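# Fold glasses, close them in their case, leave flat

## Task

Fold both temple arms of the glasses lying in the open case, then close the case lid with the glasses inside, so that the shut case rests flat on the table by itself. It does not count if the robot has to keep holding anything in place at the end.

## Robot and tools

Robot: two 6-joint arms, left_arm and right_arm, each with a parallel two-finger gripper and a fisheye wrist camera. Joint order in the Joint positions line runs from base to gripper: waist, shoulder, elbow, wrist pitch, wrist yaw, wrist roll, then the measured opening in metres. Joint ranges (rad): waist -2.880 to 2.880, shoulder 0.000 to 3.142, elbow 0.000 to 3.019, wrist pitch -1.693 to 1.571, wrist yaw -1.571 to 1.571, wrist roll -2.094 to 2.094. Bases in the scene frame: left_arm at (+0.010, +0.327, 0) m, quat_wxyz (+0.999, 0, 0, -0.049); right_arm at (+0.027, -0.275, 0) m, quat_wxyz (+1.000, 0, 0, -0.007).

Scene frame: origin on the table surface midway between the arms, +z up, +x out across the table, left_arm on the +y side. The arm names do not refer to sides of a camera image. Gripper frame: fingers extend along +z and close along y. The reported end_effector_position is the pinch point between the pads, roughly 1 cm short of the tips; it may be slightly wrong, more so at long reach.

Command rows: every row holds 14 numbers in [-1, 1], always covering both arms: left_arm dx, dy, dz, rx, ry, rz, opening, then right_arm in that same order. dx..rz are an offset (not a pose) in the gripper's own axes, measured from that gripper's pose at the start of the action; for the first action of a call this is the last pose a result reported. Scale: 1.0 equals 0.6 m of translation or 180 degrees of rotation; rx, ry, rz form a single rotation vector. Opening is absolute: +1 fully open (0.094 m), -1 closed. Optionally a row may carry 12 extra values from 0 to 1: stiffness multipliers for left_arm's 6 joints then right_arm's 6, in joint order; they persist until changed.

Tools:
- execute_actions(actions): a list of up to 15 actions; each action is a table of up to 15 rows, one row per 1/30 s step, and a short table repeats its final row to fill 15 steps. All rows in an action are offsets from the same start pose, not chained. An empty list just returns state and images.
- move(target, speed, blocking): target is one 14-number row, offsets from the last reported pose. Each gripper travels in a straight line; both finish together, lasting 0.5 to 10 s (cut off at 10 s). speed is m/s, 0.002 to 0.5, default 0.25; rotation up to twice that in rad/s. Openings are sent at the start. No slowing for obstacles or the other arm; grippers lag, drift, and can overshoot speed, especially near full reach. With blocking=false you get a result after 0.5 s; then use wait or stop before any new rows or moves.
- wait(seconds): 0 to 10; arms hold their last command; returns early if a move finishes.
- stop(): brakes a running move; fast moves need more braking distance; fingers keep moving.
- zoom_image(camera, region): camera is cam_high, cam_left_wrist or cam_right_wrist; region [x0, y0, x1, y1] in pixels, at most 504 by 504. Images: cam_high 896x504, wrist cameras 616x616.
- read_manual(section): only licence texts; no motion.
- finished_scene(scene): pass the current scene's number to end it irreversibly; the result reports success and any next task. Replying without a tool call ends everything.

Controller behaviour: each step, the commanded pose is clamped to within 70 mm and 16 degrees of the measured pose, then damped IK follows it, favouring position over orientation. Large offsets may need several actions; after an action the arm continues only to its last clamped pose. Arms tend to settle a centimetre or more low and can sag under zero offsets: to hold an arm, send the correction toward its desired pose in the first call of a reply and zeros afterwards, increasing the upward correction if it still sits low. Elbows stop just short of straight.

Results: the state line gives each gripper's position (m) and quat_wxyz in the scene frame. Hand target lines show where the controller is driving each gripper. grip_measured is finger opening on the command scale (per-gripper bias up to about 1 mm). Step readings list positions at some steps; HELD plus an arm label means part of that arm's row was held back. A pose unreachable line means the clearance check altered or blocked that arm's command. The move: line gives the ending (done, off_target, moving, held, fault) and limits: paced means the sent pose was clipped; held means some steps were blocked, after which the arm may surge faster than speed. If only one arm is named, the other ended done. Distances to target are listed. Joint torques are raw drive outputs with offsets and noise. MOTOR HOT appears from 85 °C; at 100 °C the arm drops and an OVER-TEMPERATURE FAULT is reported. FAULT lines mean an arm stopped. Camera calibration lines appear when numbers change.

Gripping: command an opening about 0.03 below grip_measured for a firm hold, less for a gentle one. Pads push about 50 to 62 N each (parts under about 2 mm get less), with a brief spike on contact. The robot keeps holding its last command while you compose replies.

Avoid: knocking or placing anything off the table, dropping or slipping parts, slamming the lid, fast or deep presses (faster moves and targets beyond contact push harder), and letting the two arms collide or press on each other. Random tugs on held parts or nudges to loose objects may occur. Before finishing, release everything and retract so the closed case stays shut and flat without the robot.

Each tool is called in YAML: its name, and indented under it one key for each argument.

## Session

execute_actions:
  actions: []

Scene clock: 0.00 s.
left_arm: end_effector_position=(+0.1094, +0.6503, +0.2378) grip_measured=+1.000 end_effector_quat_wxyz=(-0.014, +0.992, -0.126, +0.004) | right_arm: end_effector_position=(+0.2818, -0.2385, +0.1491) grip_measured=+1.000 end_effector_quat_wxyz=(+0.121, -0.395, +0.891, -0.187)
Joint positions: left_arm=[ 1.374  1.206  1.14  -1.476  0.004 -1.612  0.094] | right_arm=[ 0.4    0.823  0.615 -1.095  0.365 -0.498  0.094]
Joint velocities: left_arm=[-0.015  0.005  0.002  0.007 -0.037 -0.022  0.   ] | right_arm=[-0.015 -0.015 -0.012 -0.007 -0.007  0.051  0.   ]
Joint torques (N m, as the arm reports them, + toward a larger angle): no reading
Motor temperatures (°C, as the motors report them): left_arm=[16 15 19 16 15 17] | right_arm=[18 16 18 17 17 17]
Hand target (left_arm): +0.112, +0.657, +0.250; -0.031, +0.992, -0.126, +0.007
Hand target (right_arm): +0.288, -0.236, +0.158; +0.130, -0.393, +0.891, -0.187
Joint stiffness scale: left_arm=[1. 1. 1. 1. 1. 1.] | right_arm=[1. 1. 1. 1. 1. 1.]

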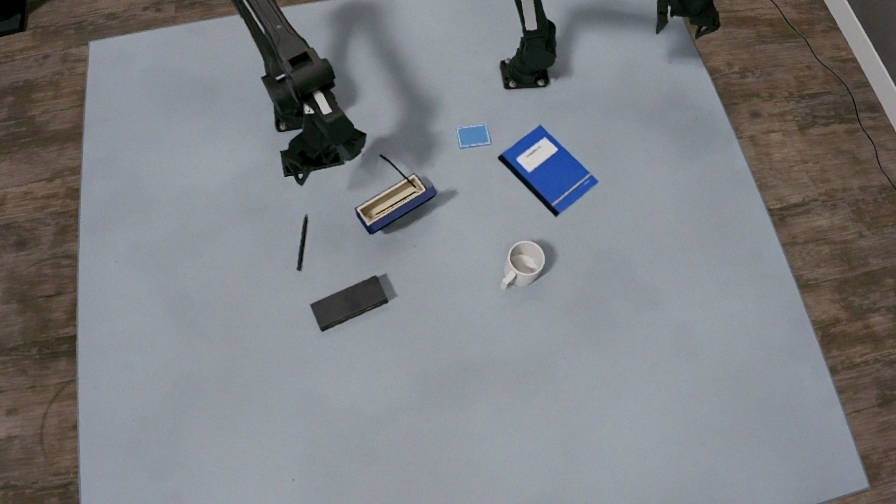

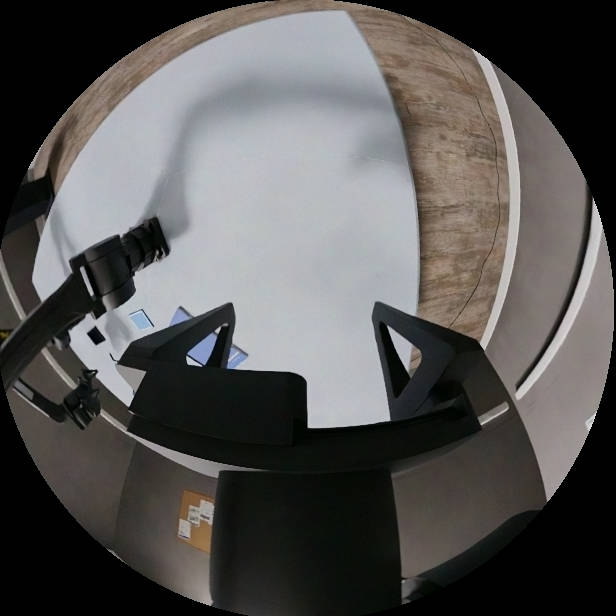

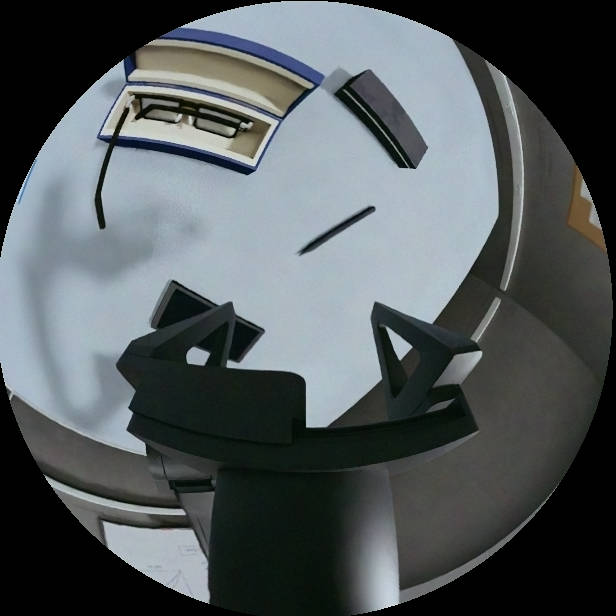

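zoom_image:
  camera: "cam_high"
  region: [330, 130, 470, 250]

zoom_image:
  camera: "cam_right_wrist"
  region: [70, 10, 340, 240]

Region (330, 130, 470, 250) of cam_high's 896x504 image, scaled by 3.600, with more detail than that image has; it fills the top 432 rows of this view, and the rest is white.

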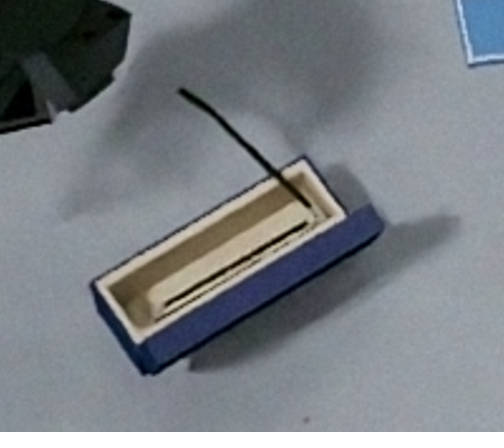

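Region (70, 10, 340, 240) of cam_right_wrist's 616x616 image, scaled by 1.867, with more detail than that image has; it fills the top 429 rows of this view, and the rest is white.

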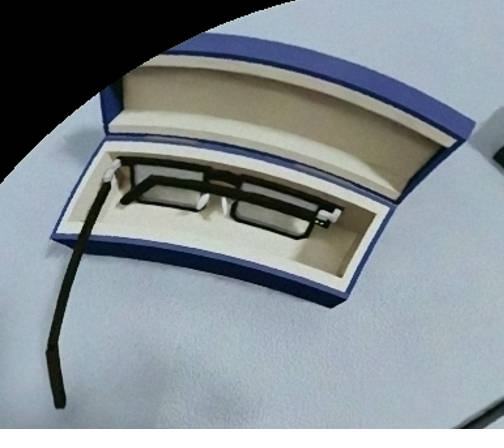

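move:
  target: [0,0,0,0,0,0,1,-0.148,0.106,-0.224,-0.133,0.056,0.152,1]

Scene clock: 7.60 s.
left_arm: end_effector_position=(+0.1089, +0.6488, +0.2355) grip_measured=+1.000 end_effector_quat_wxyz=(-0.011, +0.992, -0.126, +0.004) | right_arm: end_effector_position=(+0.2439, -0.1073, +0.2318) grip_measured=+1.000 end_effector_quat_wxyz=(-0.011, -0.173, +0.985, -0.002)
Joint positions: left_arm=[ 1.374  1.206  1.135 -1.476  0.004 -1.612  0.094] | right_arm=[ 0.671  1.065  1.02  -1.546 -0.007  0.31   0.094]
Joint velocities: left_arm=[-0.005 -0.015 -0.007 -0.007  0.095 -0.007  0.   ] | right_arm=[ 0.005 -0.005 -0.007 -0.017 -0.007  0.022  0.   ]
Joint torques (N m, as the arm reports them, + toward a larger angle): left_arm=[-1.65 -8.19  7.36  0.36 -0.16  0.07] | right_arm=[ 1.68 -4.73 12.9  -0.58 -0.01  0.14]
Motor temperatures (°C, as the motors report them): left_arm=[16 16 21 16 15 17] | right_arm=[18 16 21 17 17 17]
Hand target (left_arm): +0.109, +0.650, +0.238; -0.014, +0.992, -0.126, +0.004
Hand target (right_arm): +0.249, -0.098, +0.246; -0.004, -0.171, +0.985, +0.003
Off the commanded pose (left_arm): 0.003 m, 0 deg.
Off the commanded pose (right_arm): 0.019 m, 1 deg.
Joint stiffness scale: left_arm=[1. 1. 1. 1. 1. 1.] | right_arm=[1. 1. 1. 1. 1. 1.]
move: off_target (right_arm)
camera_calibration (this result's frames):
cam_left_wrist: T_world_to_cam=[[0.253296, 0.967049, 0.0256266, -0.657872], [0.778981, -0.2196, 0.587337, -0.0804912], [0.573611, -0.128808, -0.808937, 0.333824], [0, 0, 0, 1]] pos_world=[0.0378524, 0.661518, 0.334177]
cam_right_wrist: T_world_to_cam=[[0.336242, -0.941774, 0.0017268, -0.181725], [-0.750584, -0.266873, 0.604486, 0.0176165], [-0.568828, -0.204549, -0.796614, 0.427014], [0, 0, 0, 1]] pos_world=[0.317224, -0.0790973, 0.329831]

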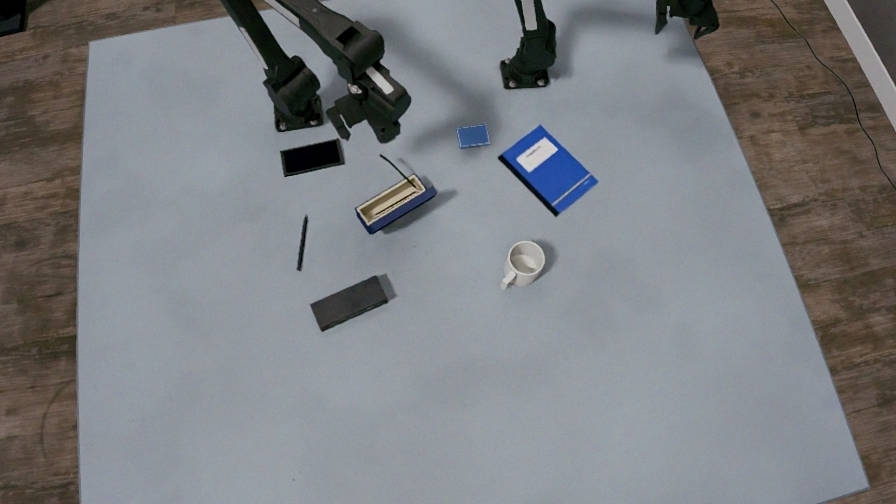

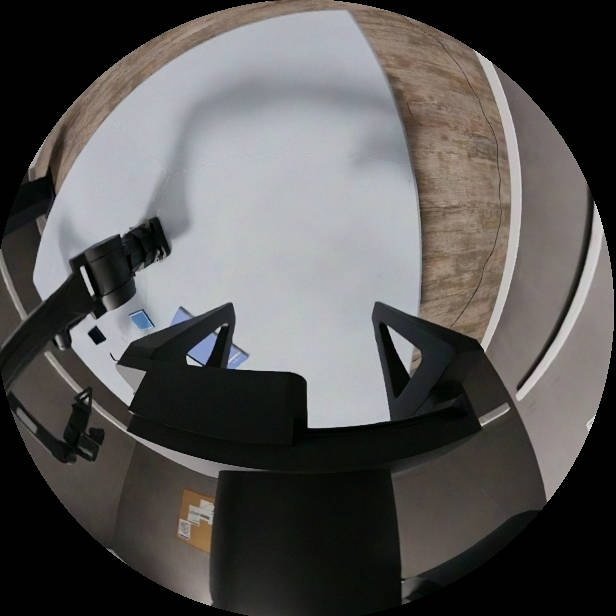

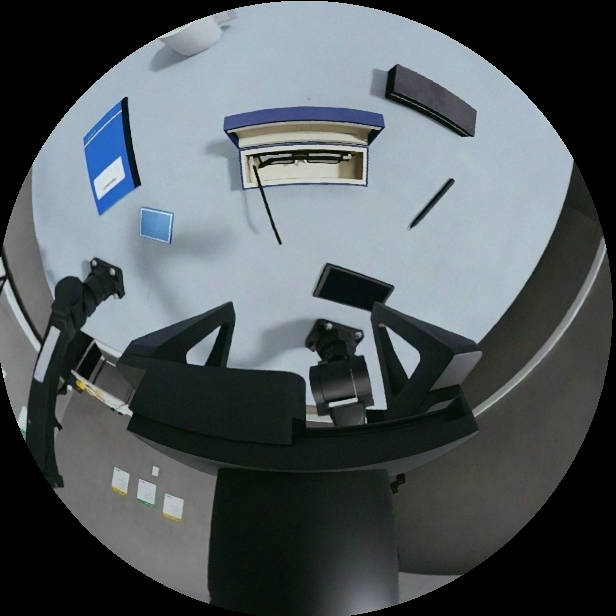

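zoom_image:
  camera: "cam_right_wrist"
  region: [210, 95, 400, 255]

Region (210, 95, 400, 255) of cam_right_wrist's 616x616 image, scaled by 2.653, with more detail than that image has; it fills the top 424 rows of this view, and the rest is white.

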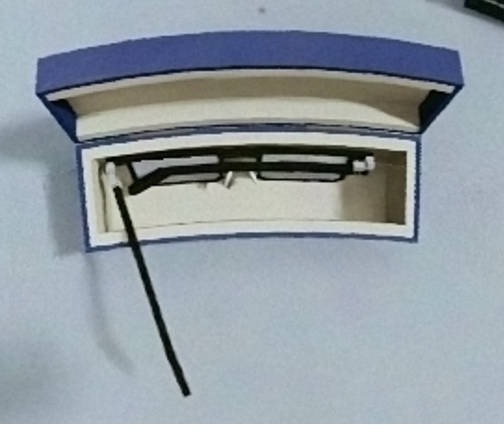

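move:
  target: [0,0,0,0,0,0,1,-0.047,0.152,0.16,0,0,0,-1]

Scene clock: 11.03 s.
left_arm: end_effector_position=(+0.1085, +0.6474, +0.2335) grip_measured=+1.000 end_effector_quat_wxyz=(-0.008, +0.992, -0.126, +0.003) | right_arm: end_effector_position=(+0.2373, -0.0170, +0.1364) grip_measured=-0.993 end_effector_quat_wxyz=(-0.016, -0.176, +0.984, -0.003)
Joint positions: left_arm=[ 1.374  1.206  1.129 -1.476  0.004 -1.612  0.094] | right_arm=[ 0.895  1.288  0.938 -1.25  -0.016  0.526  0.   ]
Joint velocities: left_arm=[ 0.005 -0.024 -0.012 -0.007  0.007 -0.037  0.   ] | right_arm=[-0.005 -0.015 -0.002 -0.007 -0.022 -0.007 -0.   ]
Joint torques (N m, as the arm reports them, + toward a larger angle): left_arm=[-1.55 -8.07  7.39  0.35 -0.16  0.06] | right_arm=[ 1.48 -8.53  8.11  0.93  0.02  0.06]
Motor temperatures (°C, as the motors report them): left_arm=[16 16 21 16 15 17] | right_arm=[18 16 22 17 17 17]
Hand target (left_arm): +0.109, +0.649, +0.236; -0.011, +0.992, -0.126, +0.004
Hand target (right_arm): +0.236, -0.014, +0.133; -0.014, -0.173, +0.985, +0.000
Off the commanded pose (left_arm): 0.003 m, 0 deg.
Off the commanded pose (right_arm): 0.004 m, 1 deg.
Joint stiffness scale: left_arm=[1. 1. 1. 1. 1. 1.] | right_arm=[1. 1. 1. 1. 1. 1.]
move: done
camera_calibration (this result's frames):
cam_left_wrist: T_world_to_cam=[[0.253332, 0.967167, 0.0202912, -0.655191], [0.779891, -0.216599, 0.587244, -0.0812788], [0.572358, -0.132943, -0.809155, 0.335085], [0, 0, 0, 1]] pos_world=[0.0375807, 0.660621, 0.332161]
cam_right_wrist: T_world_to_cam=[[0.343658, -0.939091, 0.00274111, -0.0960851], [-0.742152, -0.269798, 0.61353, 0.0911575], [-0.575421, -0.212879, -0.789667, 0.366256], [0, 0, 0, 1]] pos_world=[0.311424, 0.0123296, 0.233556]

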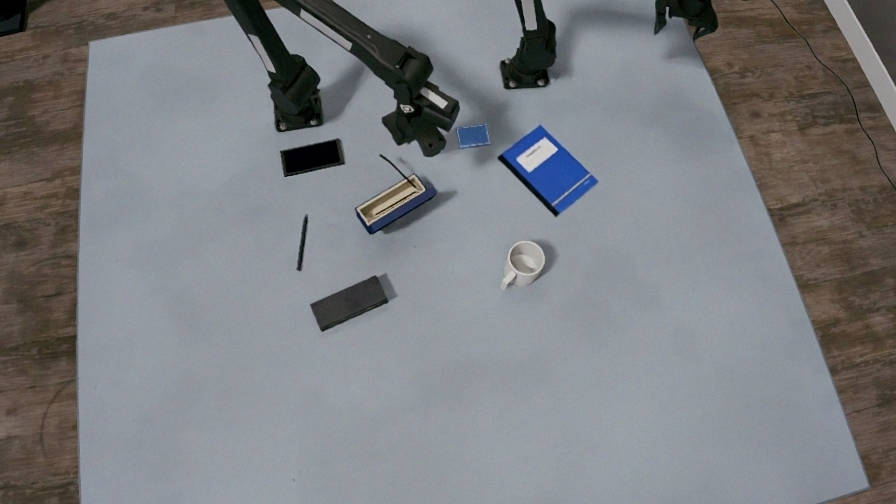

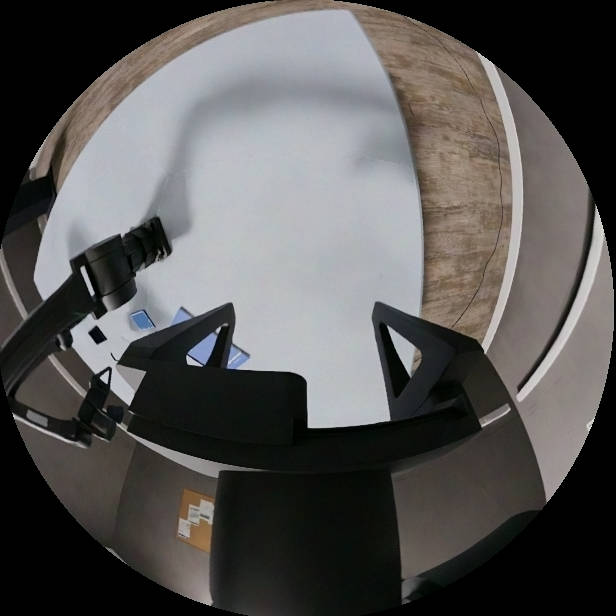

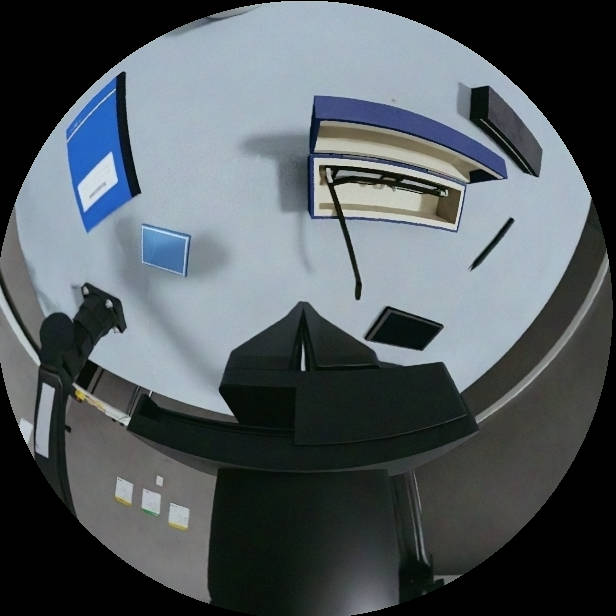

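move:
  target: [0,0,0,0,0,0,1,-0.01,0,0.13,0,0,0,-1]
  speed: 0.15

move:
  target: [0,0,0,0,0,0,1,0,-0.12,0,0,0,0,-1]
  speed: 0.04

Scene clock: 12.60 s.
left_arm: end_effector_position=(+0.1081, +0.6459, +0.2313) grip_measured=+1.000 end_effector_quat_wxyz=(-0.006, +0.992, -0.126, +0.003) | right_arm: end_effector_position=(+0.2379, -0.0163, +0.0626) grip_measured=-0.993 end_effector_quat_wxyz=(-0.017, -0.175, +0.984, -0.004)
Joint positions: left_arm=[ 1.374  1.206  1.124 -1.476  0.004 -1.612  0.094] | right_arm=[ 0.895  1.391  0.818 -1.03  -0.016  0.529  0.   ]
Joint velocities: left_arm=[-0.005  0.005 -0.007 -0.007 -0.051  0.007  0.   ] | right_arm=[-0.005  0.005  0.002 -0.002 -0.007  0.007  0.   ]
Joint torques (N m, as the arm reports them, + toward a larger angle): left_arm=[-1.73 -8.25  7.38  0.33 -0.16  0.06] | right_arm=[-0.05 -7.52  7.1   0.98  0.14 -0.13]
Motor temperatures (°C, as the motors report them): left_arm=[16 16 21 16 15 17] | right_arm=[18 16 22 17 17 17]
Hand target (left_arm): +0.109, +0.647, +0.233; -0.008, +0.992, -0.126, +0.003
Hand target (right_arm): +0.241, -0.017, +0.058; -0.016, -0.176, +0.984, -0.003
Off the commanded pose (left_arm): 0.003 m, 0 deg.
Off the commanded pose (right_arm): 0.005 m, 0 deg.
Joint stiffness scale: left_arm=[1. 1. 1. 1. 1. 1.] | right_arm=[1. 1. 1. 1. 1. 1.]
move: done
camera_calibration (this result's frames):
cam_left_wrist: T_world_to_cam=[[0.253361, 0.967262, 0.0145741, -0.65231], [0.780865, -0.213383, 0.587127, -0.082113], [0.571015, -0.137374, -0.809364, 0.336423], [0, 0, 0, 1]] pos_world=[0.0372862, 0.659649, 0.330006]
cam_right_wrist: T_world_to_cam=[[0.341157, -0.939996, 0.0043803, -0.0949412], [-0.741696, -0.266319, 0.615598, 0.13686], [-0.577493, -0.213265, -0.788048, 0.308875], [0, 0, 0, 1]] pos_world=[0.312272, 0.0130761, 0.159574]

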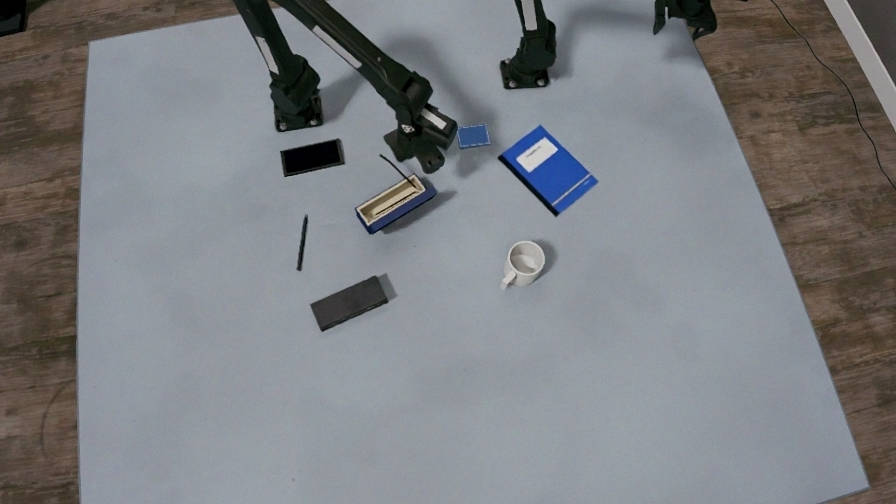

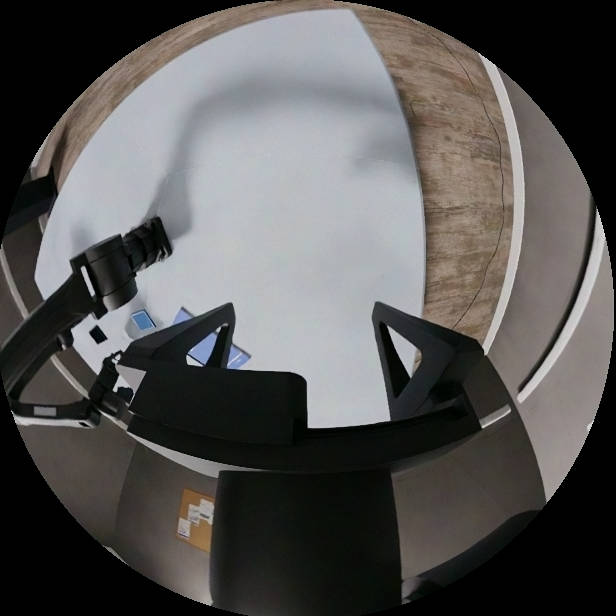

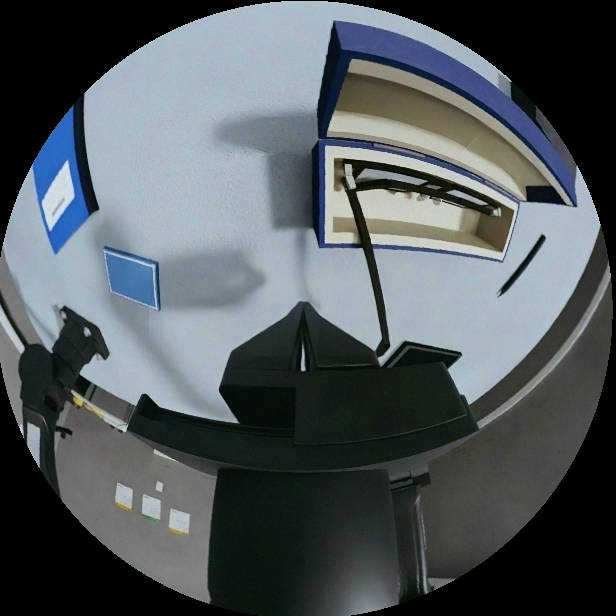

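Scene clock: 14.70 s.
left_arm: end_effector_position=(+0.1076, +0.6444, +0.2291) grip_measured=+1.000 end_effector_quat_wxyz=(-0.003, +0.992, -0.126, +0.003) | right_arm: end_effector_position=(+0.2666, -0.0764, +0.0660) grip_measured=-0.993 end_effector_quat_wxyz=(-0.010, -0.174, +0.985, -0.000)
Joint positions: left_arm=[ 1.374  1.206  1.118 -1.476  0.004 -1.612  0.094] | right_arm=[ 0.704  1.315  0.757 -1.03  -0.009  0.341  0.   ]
Joint velocities: left_arm=[-0.005 -0.005 -0.017 -0.002 -0.022 -0.051  0.   ] | right_arm=[-0.005  0.005 -0.012 -0.007 -0.051  0.007 -0.   ]
Joint torques (N m, as the arm reports them, + toward a larger angle): left_arm=[-1.67 -8.04  7.35  0.31 -0.17  0.07] | right_arm=[ 0.04 -8.7   6.93 -0.22  0.29 -0.15]
Motor temperatures (°C, as the motors report them): left_arm=[16 16 21 16 15 17] | right_arm=[18 16 22 17 17 17]
Hand target (left_arm): +0.108, +0.646, +0.231; -0.006, +0.992, -0.126, +0.003
Hand target (right_arm): +0.264, -0.084, +0.065; -0.014, -0.175, +0.984, -0.006
Off the commanded pose (left_arm): 0.003 m, 0 deg.
Off the commanded pose (right_arm): 0.009 m, 1 deg.
Joint stiffness scale: left_arm=[1. 1. 1. 1. 1. 1.] | right_arm=[1. 1. 1. 1. 1. 1.]
move: done
camera_calibration (this result's frames):
cam_left_wrist: T_world_to_cam=[[0.25338, 0.967326, 0.0088565, -0.64942], [0.781839, -0.210168, 0.58699, -0.0829373], [0.569672, -0.141807, -0.809546, 0.337748], [0, 0, 0, 1]] pos_world=[0.0369881, 0.658665, 0.327857]
cam_right_wrist: T_world_to_cam=[[0.338367, -0.941014, -0.000428624, -0.160278], [-0.750806, -0.270248, 0.602707, 0.143035], [-0.567272, -0.203615, -0.797962, 0.31397], [0, 0, 0, 1]] pos_world=[0.33973, -0.0482401, 0.164259]

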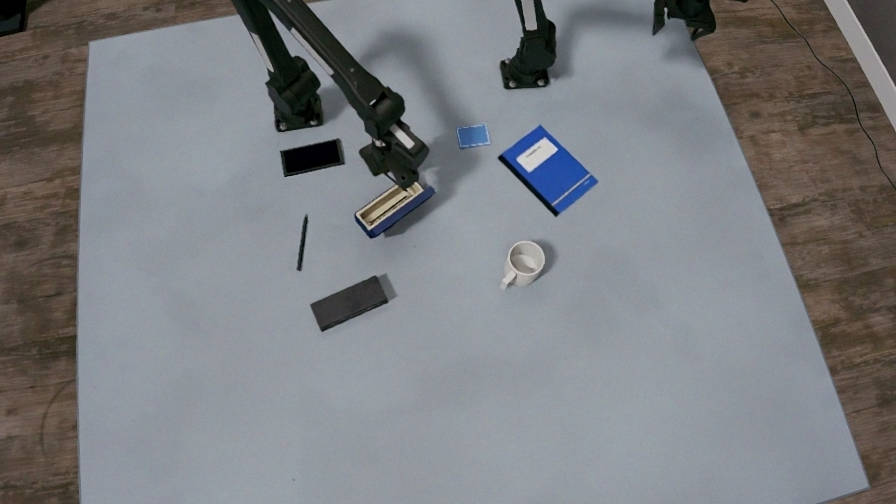

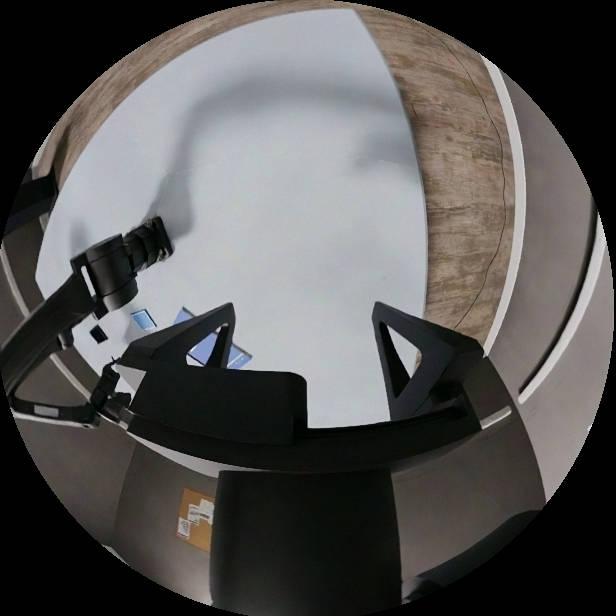

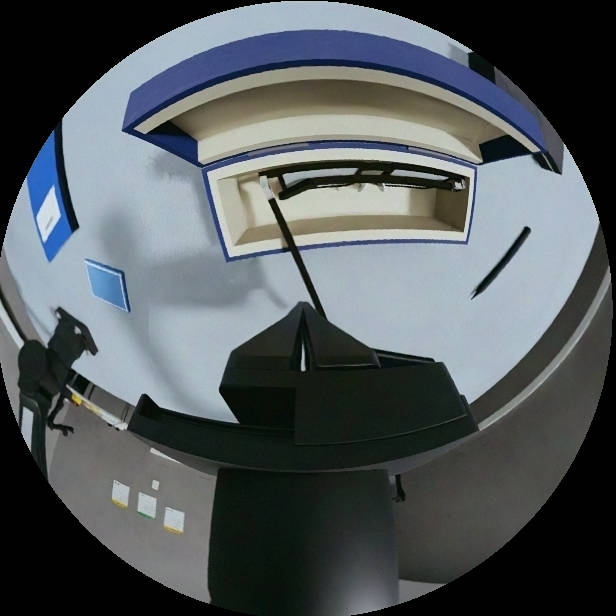

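move:
  target: [0,0,0,0,0,0,1,-0.01,-0.06,0.005,0,0,0,-1]
  speed: 0.03

Scene clock: 16.93 s.
left_arm: end_effector_position=(+0.1071, +0.6428, +0.2269) grip_measured=+1.000 end_effector_quat_wxyz=(+0.000, +0.992, -0.126, +0.002) | right_arm: end_effector_position=(+0.2860, -0.1024, +0.0660) grip_measured=-0.993 end_effector_quat_wxyz=(-0.010, -0.173, +0.985, +0.000)
Joint positions: left_arm=[ 1.374  1.206  1.112 -1.476  0.004 -1.612  0.094] | right_arm=[ 0.6    1.315  0.757 -1.03  -0.008  0.239  0.   ]
Joint velocities: left_arm=[-0.005 -0.015  0.012  0.007  0.007 -0.037  0.   ] | right_arm=[-0.005 -0.015  0.007  0.007  0.007 -0.007  0.001]
Joint torques (N m, as the arm reports them, + toward a larger angle): left_arm=[-1.67 -8.2   7.36  0.36 -0.18  0.05] | right_arm=[-0.71 -8.65  6.68  0.53  0.29 -0.16]
Motor temperatures (°C, as the motors report them): left_arm=[16 16 22 16 15 17] | right_arm=[18 17 22 17 17 17]
Hand target (left_arm): +0.108, +0.644, +0.229; -0.003, +0.992, -0.126, +0.003
Hand target (right_arm): +0.285, -0.108, +0.064; -0.008, -0.174, +0.985, -0.002
Off the commanded pose (left_arm): 0.003 m, 0 deg.
Off the commanded pose (right_arm): 0.007 m, 0 deg.
Joint stiffness scale: left_arm=[1. 1. 1. 1. 1. 1.] | right_arm=[1. 1. 1. 1. 1. 1.]
move: done
camera_calibration (this result's frames):
cam_left_wrist: T_world_to_cam=[[0.25339, 0.967359, 0.00313861, -0.646521], [0.782813, -0.206954, 0.586834, -0.0837515], [0.568329, -0.146241, -0.809701, 0.33906], [0, 0, 0, 1]] pos_world=[0.0366864, 0.65767, 0.325714]
cam_right_wrist: T_world_to_cam=[[0.3362, -0.941788, -0.00202753, -0.190689], [-0.751347, -0.269513, 0.602362, 0.15084], [-0.567844, -0.200991, -0.798221, 0.320139], [0, 0, 0, 1]] pos_world=[0.359232, -0.0745902, 0.164295]

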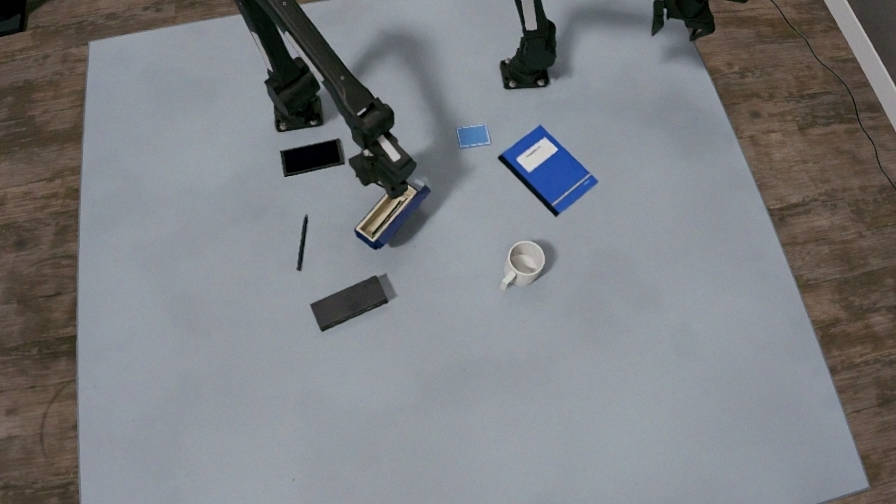

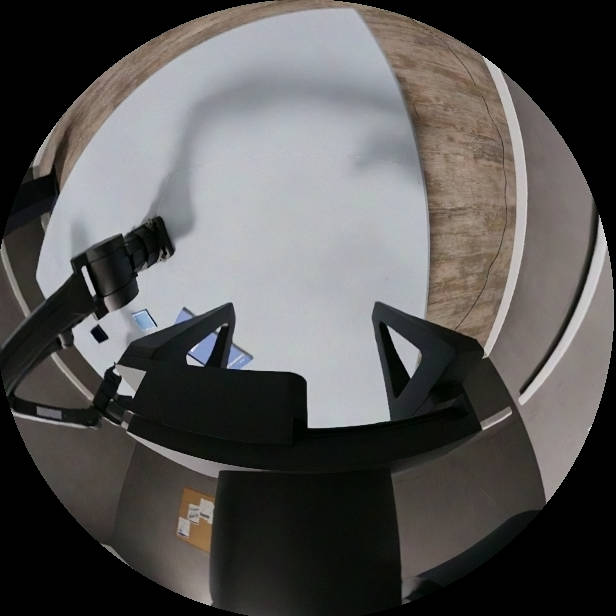

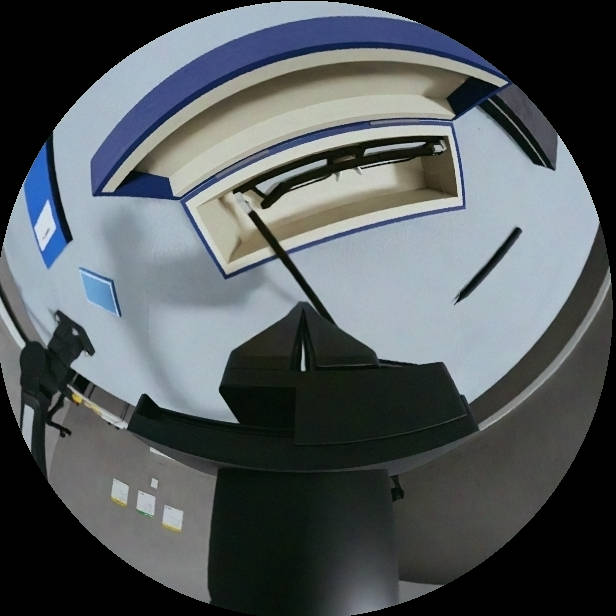

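move:
  target: [0.392,0.231,-0.05,0,0,0.586,1,0.06,0.03,-0.12,0,0,0.4,-1]
  speed: 0.3

Scene clock: 26.30 s.
left_arm: end_effector_position=(+0.2848, +0.4436, +0.2446) grip_measured=+1.000 end_effector_quat_wxyz=(-0.009, -0.513, +0.859, -0.012) | right_arm: end_effector_position=(+0.2382, -0.1079, +0.1207) grip_measured=-0.993 end_effector_quat_wxyz=(-0.017, +0.439, +0.898, -0.022)
Joint positions: left_arm=[ 0.516  1.127  1.097 -1.557  0.026 -0.658  0.094] | right_arm=[ 0.679  1.142  0.775 -1.258 -0.012  1.573  0.   ]
Joint velocities: left_arm=[-0.005 -0.005 -0.002 -0.002 -0.11  -0.066  0.   ] | right_arm=[-0.015  0.005 -0.012 -0.002 -0.007  0.022 -0.001]
Joint torques (N m, as the arm reports them, + toward a larger angle): left_arm=[-2.41 -5.52 10.54 -0.11  0.07  0.24] | right_arm=[ 1.79 -6.56 12.12 -0.77  0.1   0.1 ]
Motor temperatures (°C, as the motors report them): left_arm=[16 16 22 16 15 17] | right_arm=[18 17 22 17 17 17]
Hand target (left_arm): +0.297, +0.445, +0.259; +0.002, -0.500, +0.866, -0.015
Hand target (right_arm): +0.246, -0.096, +0.139; -0.010, +0.439, +0.898, -0.005
Off the commanded pose (left_arm): 0.021 m, 2 deg.
Off the commanded pose (right_arm): 0.023 m, 2 deg.
Joint stiffness scale: left_arm=[1. 1. 1. 1. 1. 1.] | right_arm=[1. 1. 1. 1. 1. 1.]
move: off_target (left_arm, right_arm)
camera_calibration (this result's frames):
cam_left_wrist: T_world_to_cam=[[0.878581, -0.477394, 0.0138312, -0.0386128], [-0.387136, -0.694917, 0.605984, 0.270583], [-0.279681, -0.53776, -0.795357, 0.634955], [0, 0, 0, 1]] pos_world=[0.316262, 0.511053, 0.341581]
cam_right_wrist: T_world_to_cam=[[-0.789519, -0.611119, 0.0565101, 0.117035], [-0.464709, 0.655422, 0.595371, 0.112863], [-0.400881, 0.443796, -0.801461, 0.365769], [0, 0, 0, 1]] pos_world=[0.29148, -0.164777, 0.21934]

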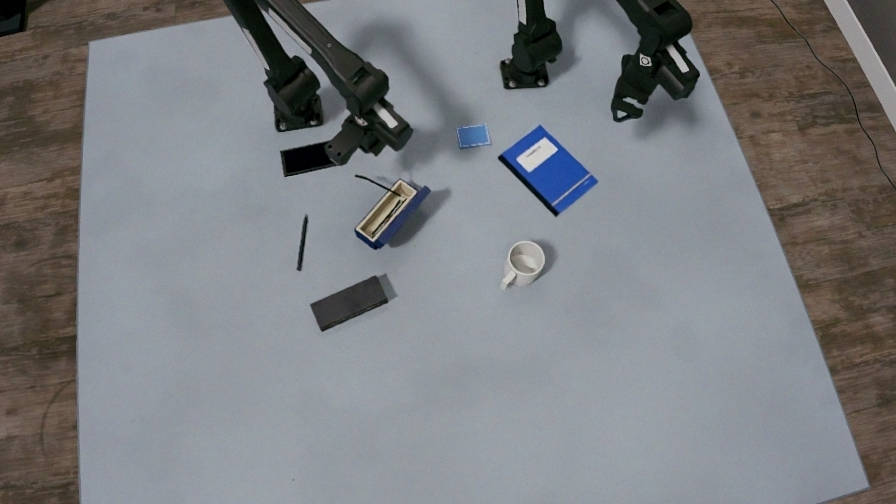

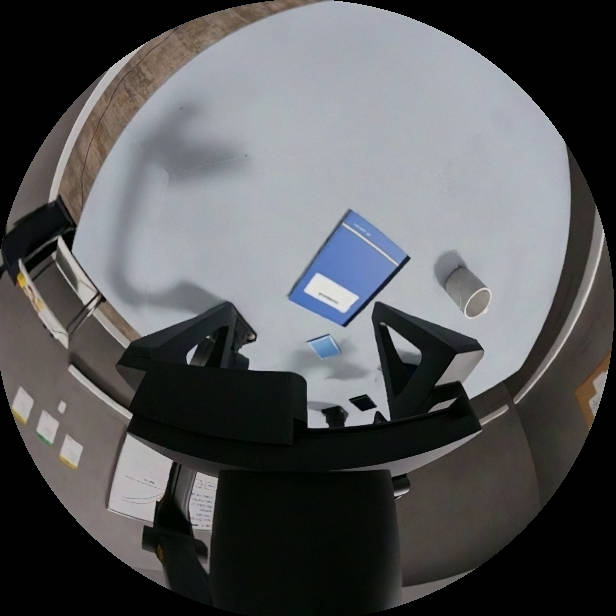

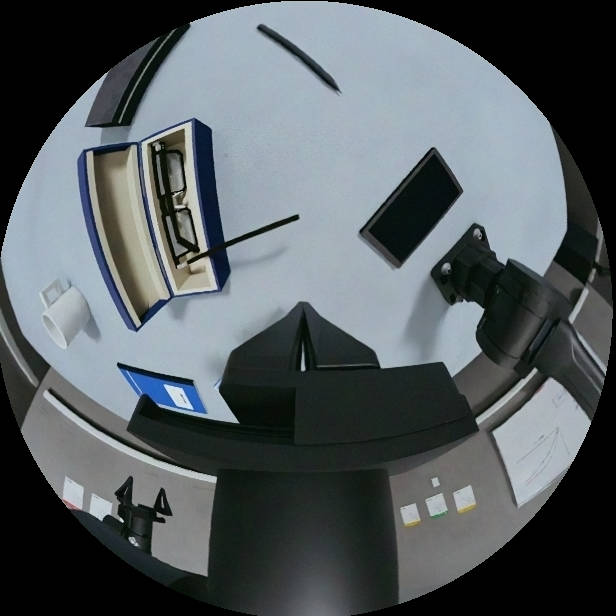

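move:
  target: [0.526,-0.353,0.175,0.332,-0.11,0.531,1,0,0,-0.02,0,0,0,-1]
  speed: 0.3

Scene clock: 31.20 s.
left_arm: end_effector_position=(+0.3094, +0.0669, +0.1533) grip_measured=+1.000 end_effector_quat_wxyz=(+0.341, +0.303, +0.826, -0.332) | right_arm: end_effector_position=(+0.2344, -0.1109, +0.1219) grip_measured=-0.993 end_effector_quat_wxyz=(-0.021, +0.440, +0.897, -0.029)
Joint positions: left_arm=[-0.403  1.03   0.49  -0.138  0.51  -0.046  0.094] | right_arm=[ 0.679  1.139  0.775 -1.278 -0.012  1.576  0.   ]
Joint velocities: left_arm=[-0.005 -0.034 -0.017  0.002 -0.081  0.007  0.   ] | right_arm=[ 0.005 -0.005  0.002 -0.007  0.007  0.051 -0.   ]
Joint torques (N m, as the arm reports them, + toward a larger angle): left_arm=[-2.76 -4.61  7.5   2.69  0.36  0.3 ] | right_arm=[ 0.57 -6.57 10.34 -0.77  0.17 -0.04]
Motor temperatures (°C, as the motors report them): left_arm=[16 16 23 16 15 17] | right_arm=[18 17 23 17 17 17]
Hand target (left_arm): +0.310, +0.060, +0.156; +0.348, +0.317, +0.817, -0.333
Hand target (right_arm): +0.239, -0.107, +0.133; -0.017, +0.439, +0.898, -0.022
Off the commanded pose (left_arm): 0.013 m, 3 deg.
Off the commanded pose (right_arm): 0.012 m, 1 deg.
Joint stiffness scale: left_arm=[1. 1. 1. 1. 1. 1.] | right_arm=[1. 1. 1. 1. 1. 1.]
move: off_target (left_arm, right_arm)
camera_calibration (this result's frames):
cam_left_wrist: T_world_to_cam=[[-0.729753, -0.593162, 0.340028, 0.216552], [-0.682119, 0.665551, -0.302912, 0.213186], [-0.0466301, -0.452991, -0.890295, 0.303386], [0, 0, 0, 1]] pos_world=[0.317595, 0.123995, 0.261046]
cam_right_wrist: T_world_to_cam=[[-0.790313, -0.60835, 0.0729088, 0.110637], [-0.455319, 0.662759, 0.594504, 0.111084], [-0.409987, 0.436647, -0.800781, 0.367748], [0, 0, 0, 1]] pos_world=[0.288789, -0.166892, 0.22038]

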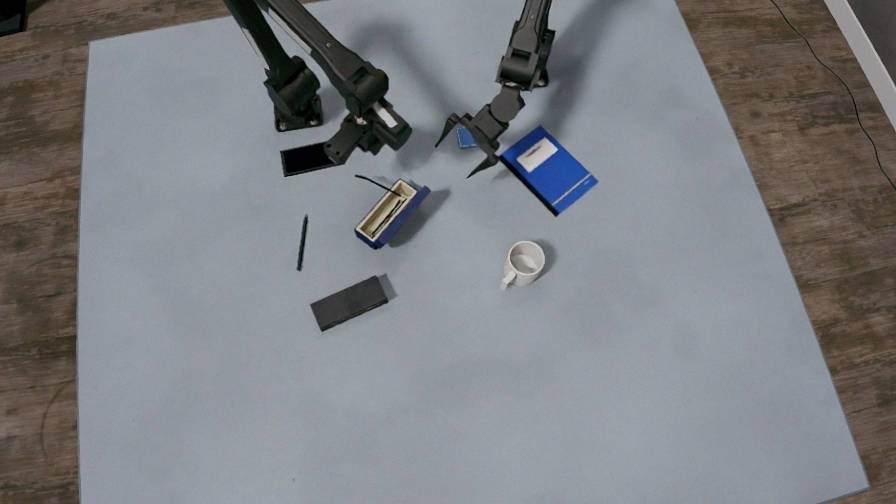

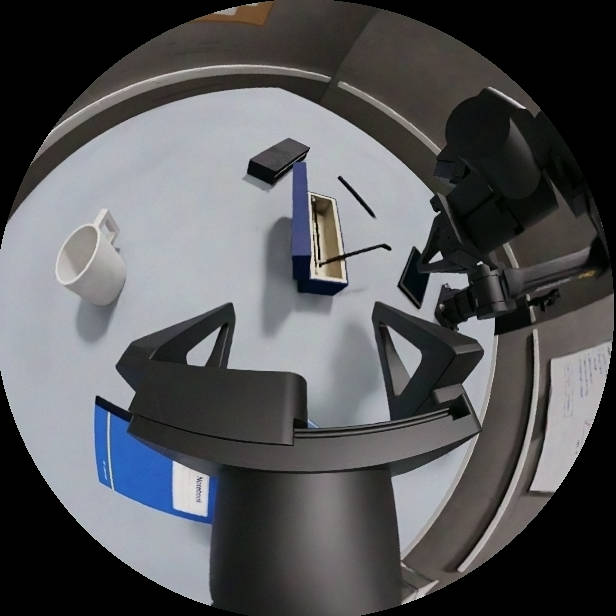

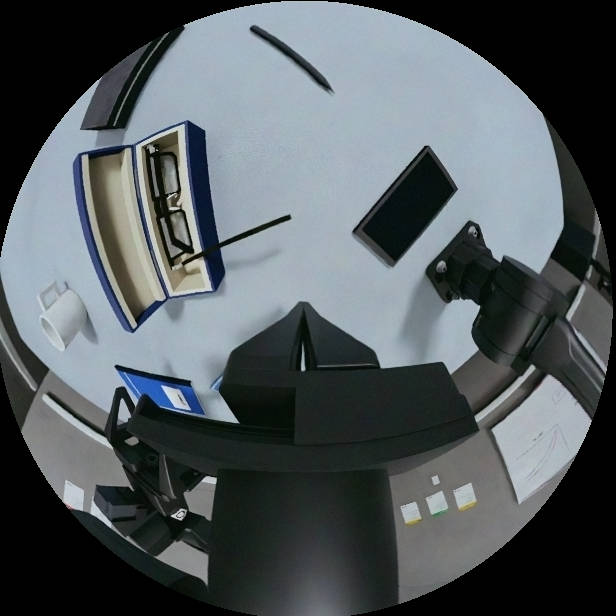

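move:
  target: [0.018,0.005,0.14,0,0,0,0.1,0,0,-0.02,0,0,0,-1]
  speed: 0.1

Scene clock: 32.80 s.
left_arm: end_effector_position=(+0.3228, +0.0243, +0.0814) grip_measured=+0.102 end_effector_quat_wxyz=(+0.324, +0.303, +0.835, -0.324) | right_arm: end_effector_position=(+0.2306, -0.1138, +0.1229) grip_measured=-0.993 end_effector_quat_wxyz=(-0.024, +0.440, +0.897, -0.037)
Joint positions: left_arm=[-0.507  1.332  0.485  0.158  0.424 -0.111  0.052] | right_arm=[ 0.679  1.136  0.775 -1.298 -0.012  1.576  0.   ]
Joint velocities: left_arm=[-0.005  0.005 -0.002  0.007  0.037 -0.007 -0.   ] | right_arm=[-0.015 -0.005  0.017 -0.002 -0.022  0.022 -0.   ]
Joint torques (N m, as the arm reports them, + toward a larger angle): left_arm=[-2.73 -7.76  8.31  2.65 -0.03 -0.08] | right_arm=[ 0.78 -6.46 10.43 -0.82  0.17  0.  ]
Motor temperatures (°C, as the motors report them): left_arm=[16 16 23 16 15 17] | right_arm=[18 17 23 17 17 17]
Hand target (left_arm): +0.334, +0.010, +0.098; +0.340, +0.302, +0.826, -0.334
Hand target (right_arm): +0.235, -0.110, +0.134; -0.021, +0.440, +0.897, -0.029
Off the commanded pose (left_arm): 0.026 m, 2 deg.
Off the commanded pose (right_arm): 0.012 m, 1 deg.
Joint stiffness scale: left_arm=[1. 1. 1. 1. 1. 1.] | right_arm=[1. 1. 1. 1. 1. 1.]
move: off_target (left_arm, right_arm)
camera_calibration (this result's frames):
cam_left_wrist: T_world_to_cam=[[-0.719626, -0.60288, 0.344491, 0.222129], [-0.69041, 0.674117, -0.262488, 0.228067], [-0.0739782, -0.426733, -0.901347, 0.229858], [0, 0, 0, 1]] pos_world=[0.334314, 0.0782609, 0.190526]
cam_right_wrist: T_world_to_cam=[[-0.78924, -0.607508, 0.0896374, 0.103621], [-0.447472, 0.668911, 0.593571, 0.10972], [-0.420559, 0.42836, -0.799774, 0.369687], [0, 0, 0, 1]] pos_world=[0.286353, -0.168801, 0.221251]

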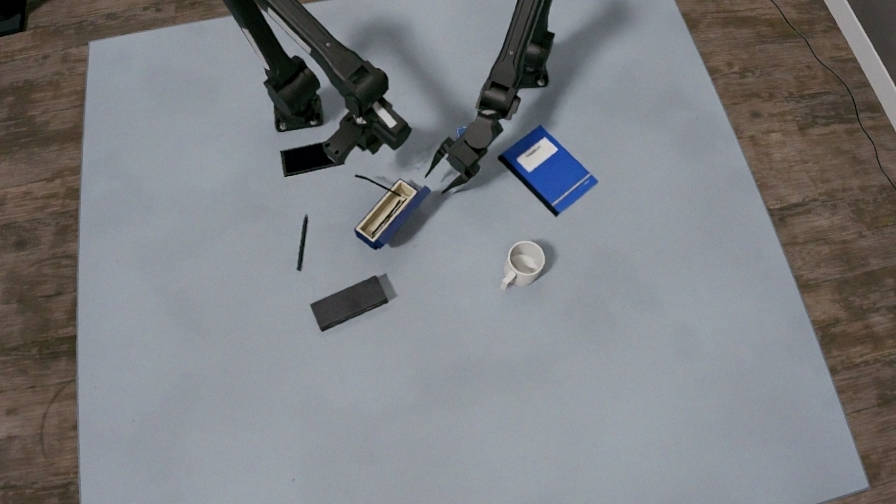

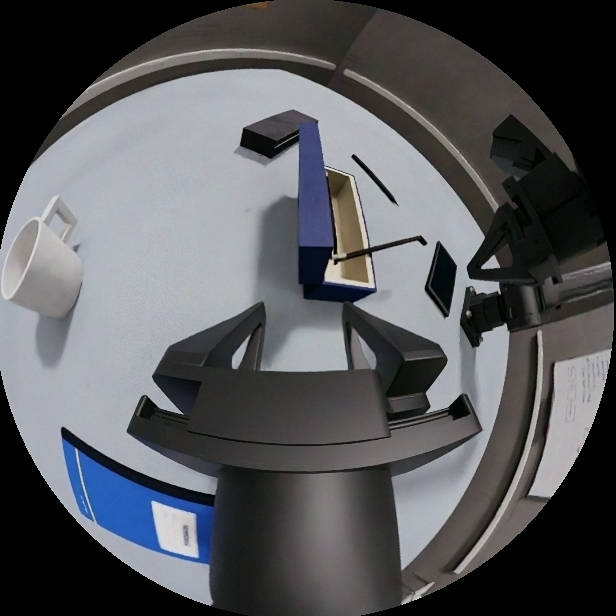

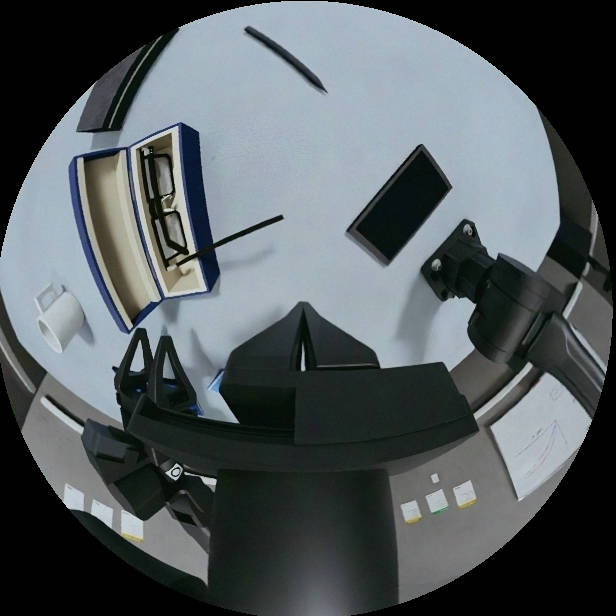

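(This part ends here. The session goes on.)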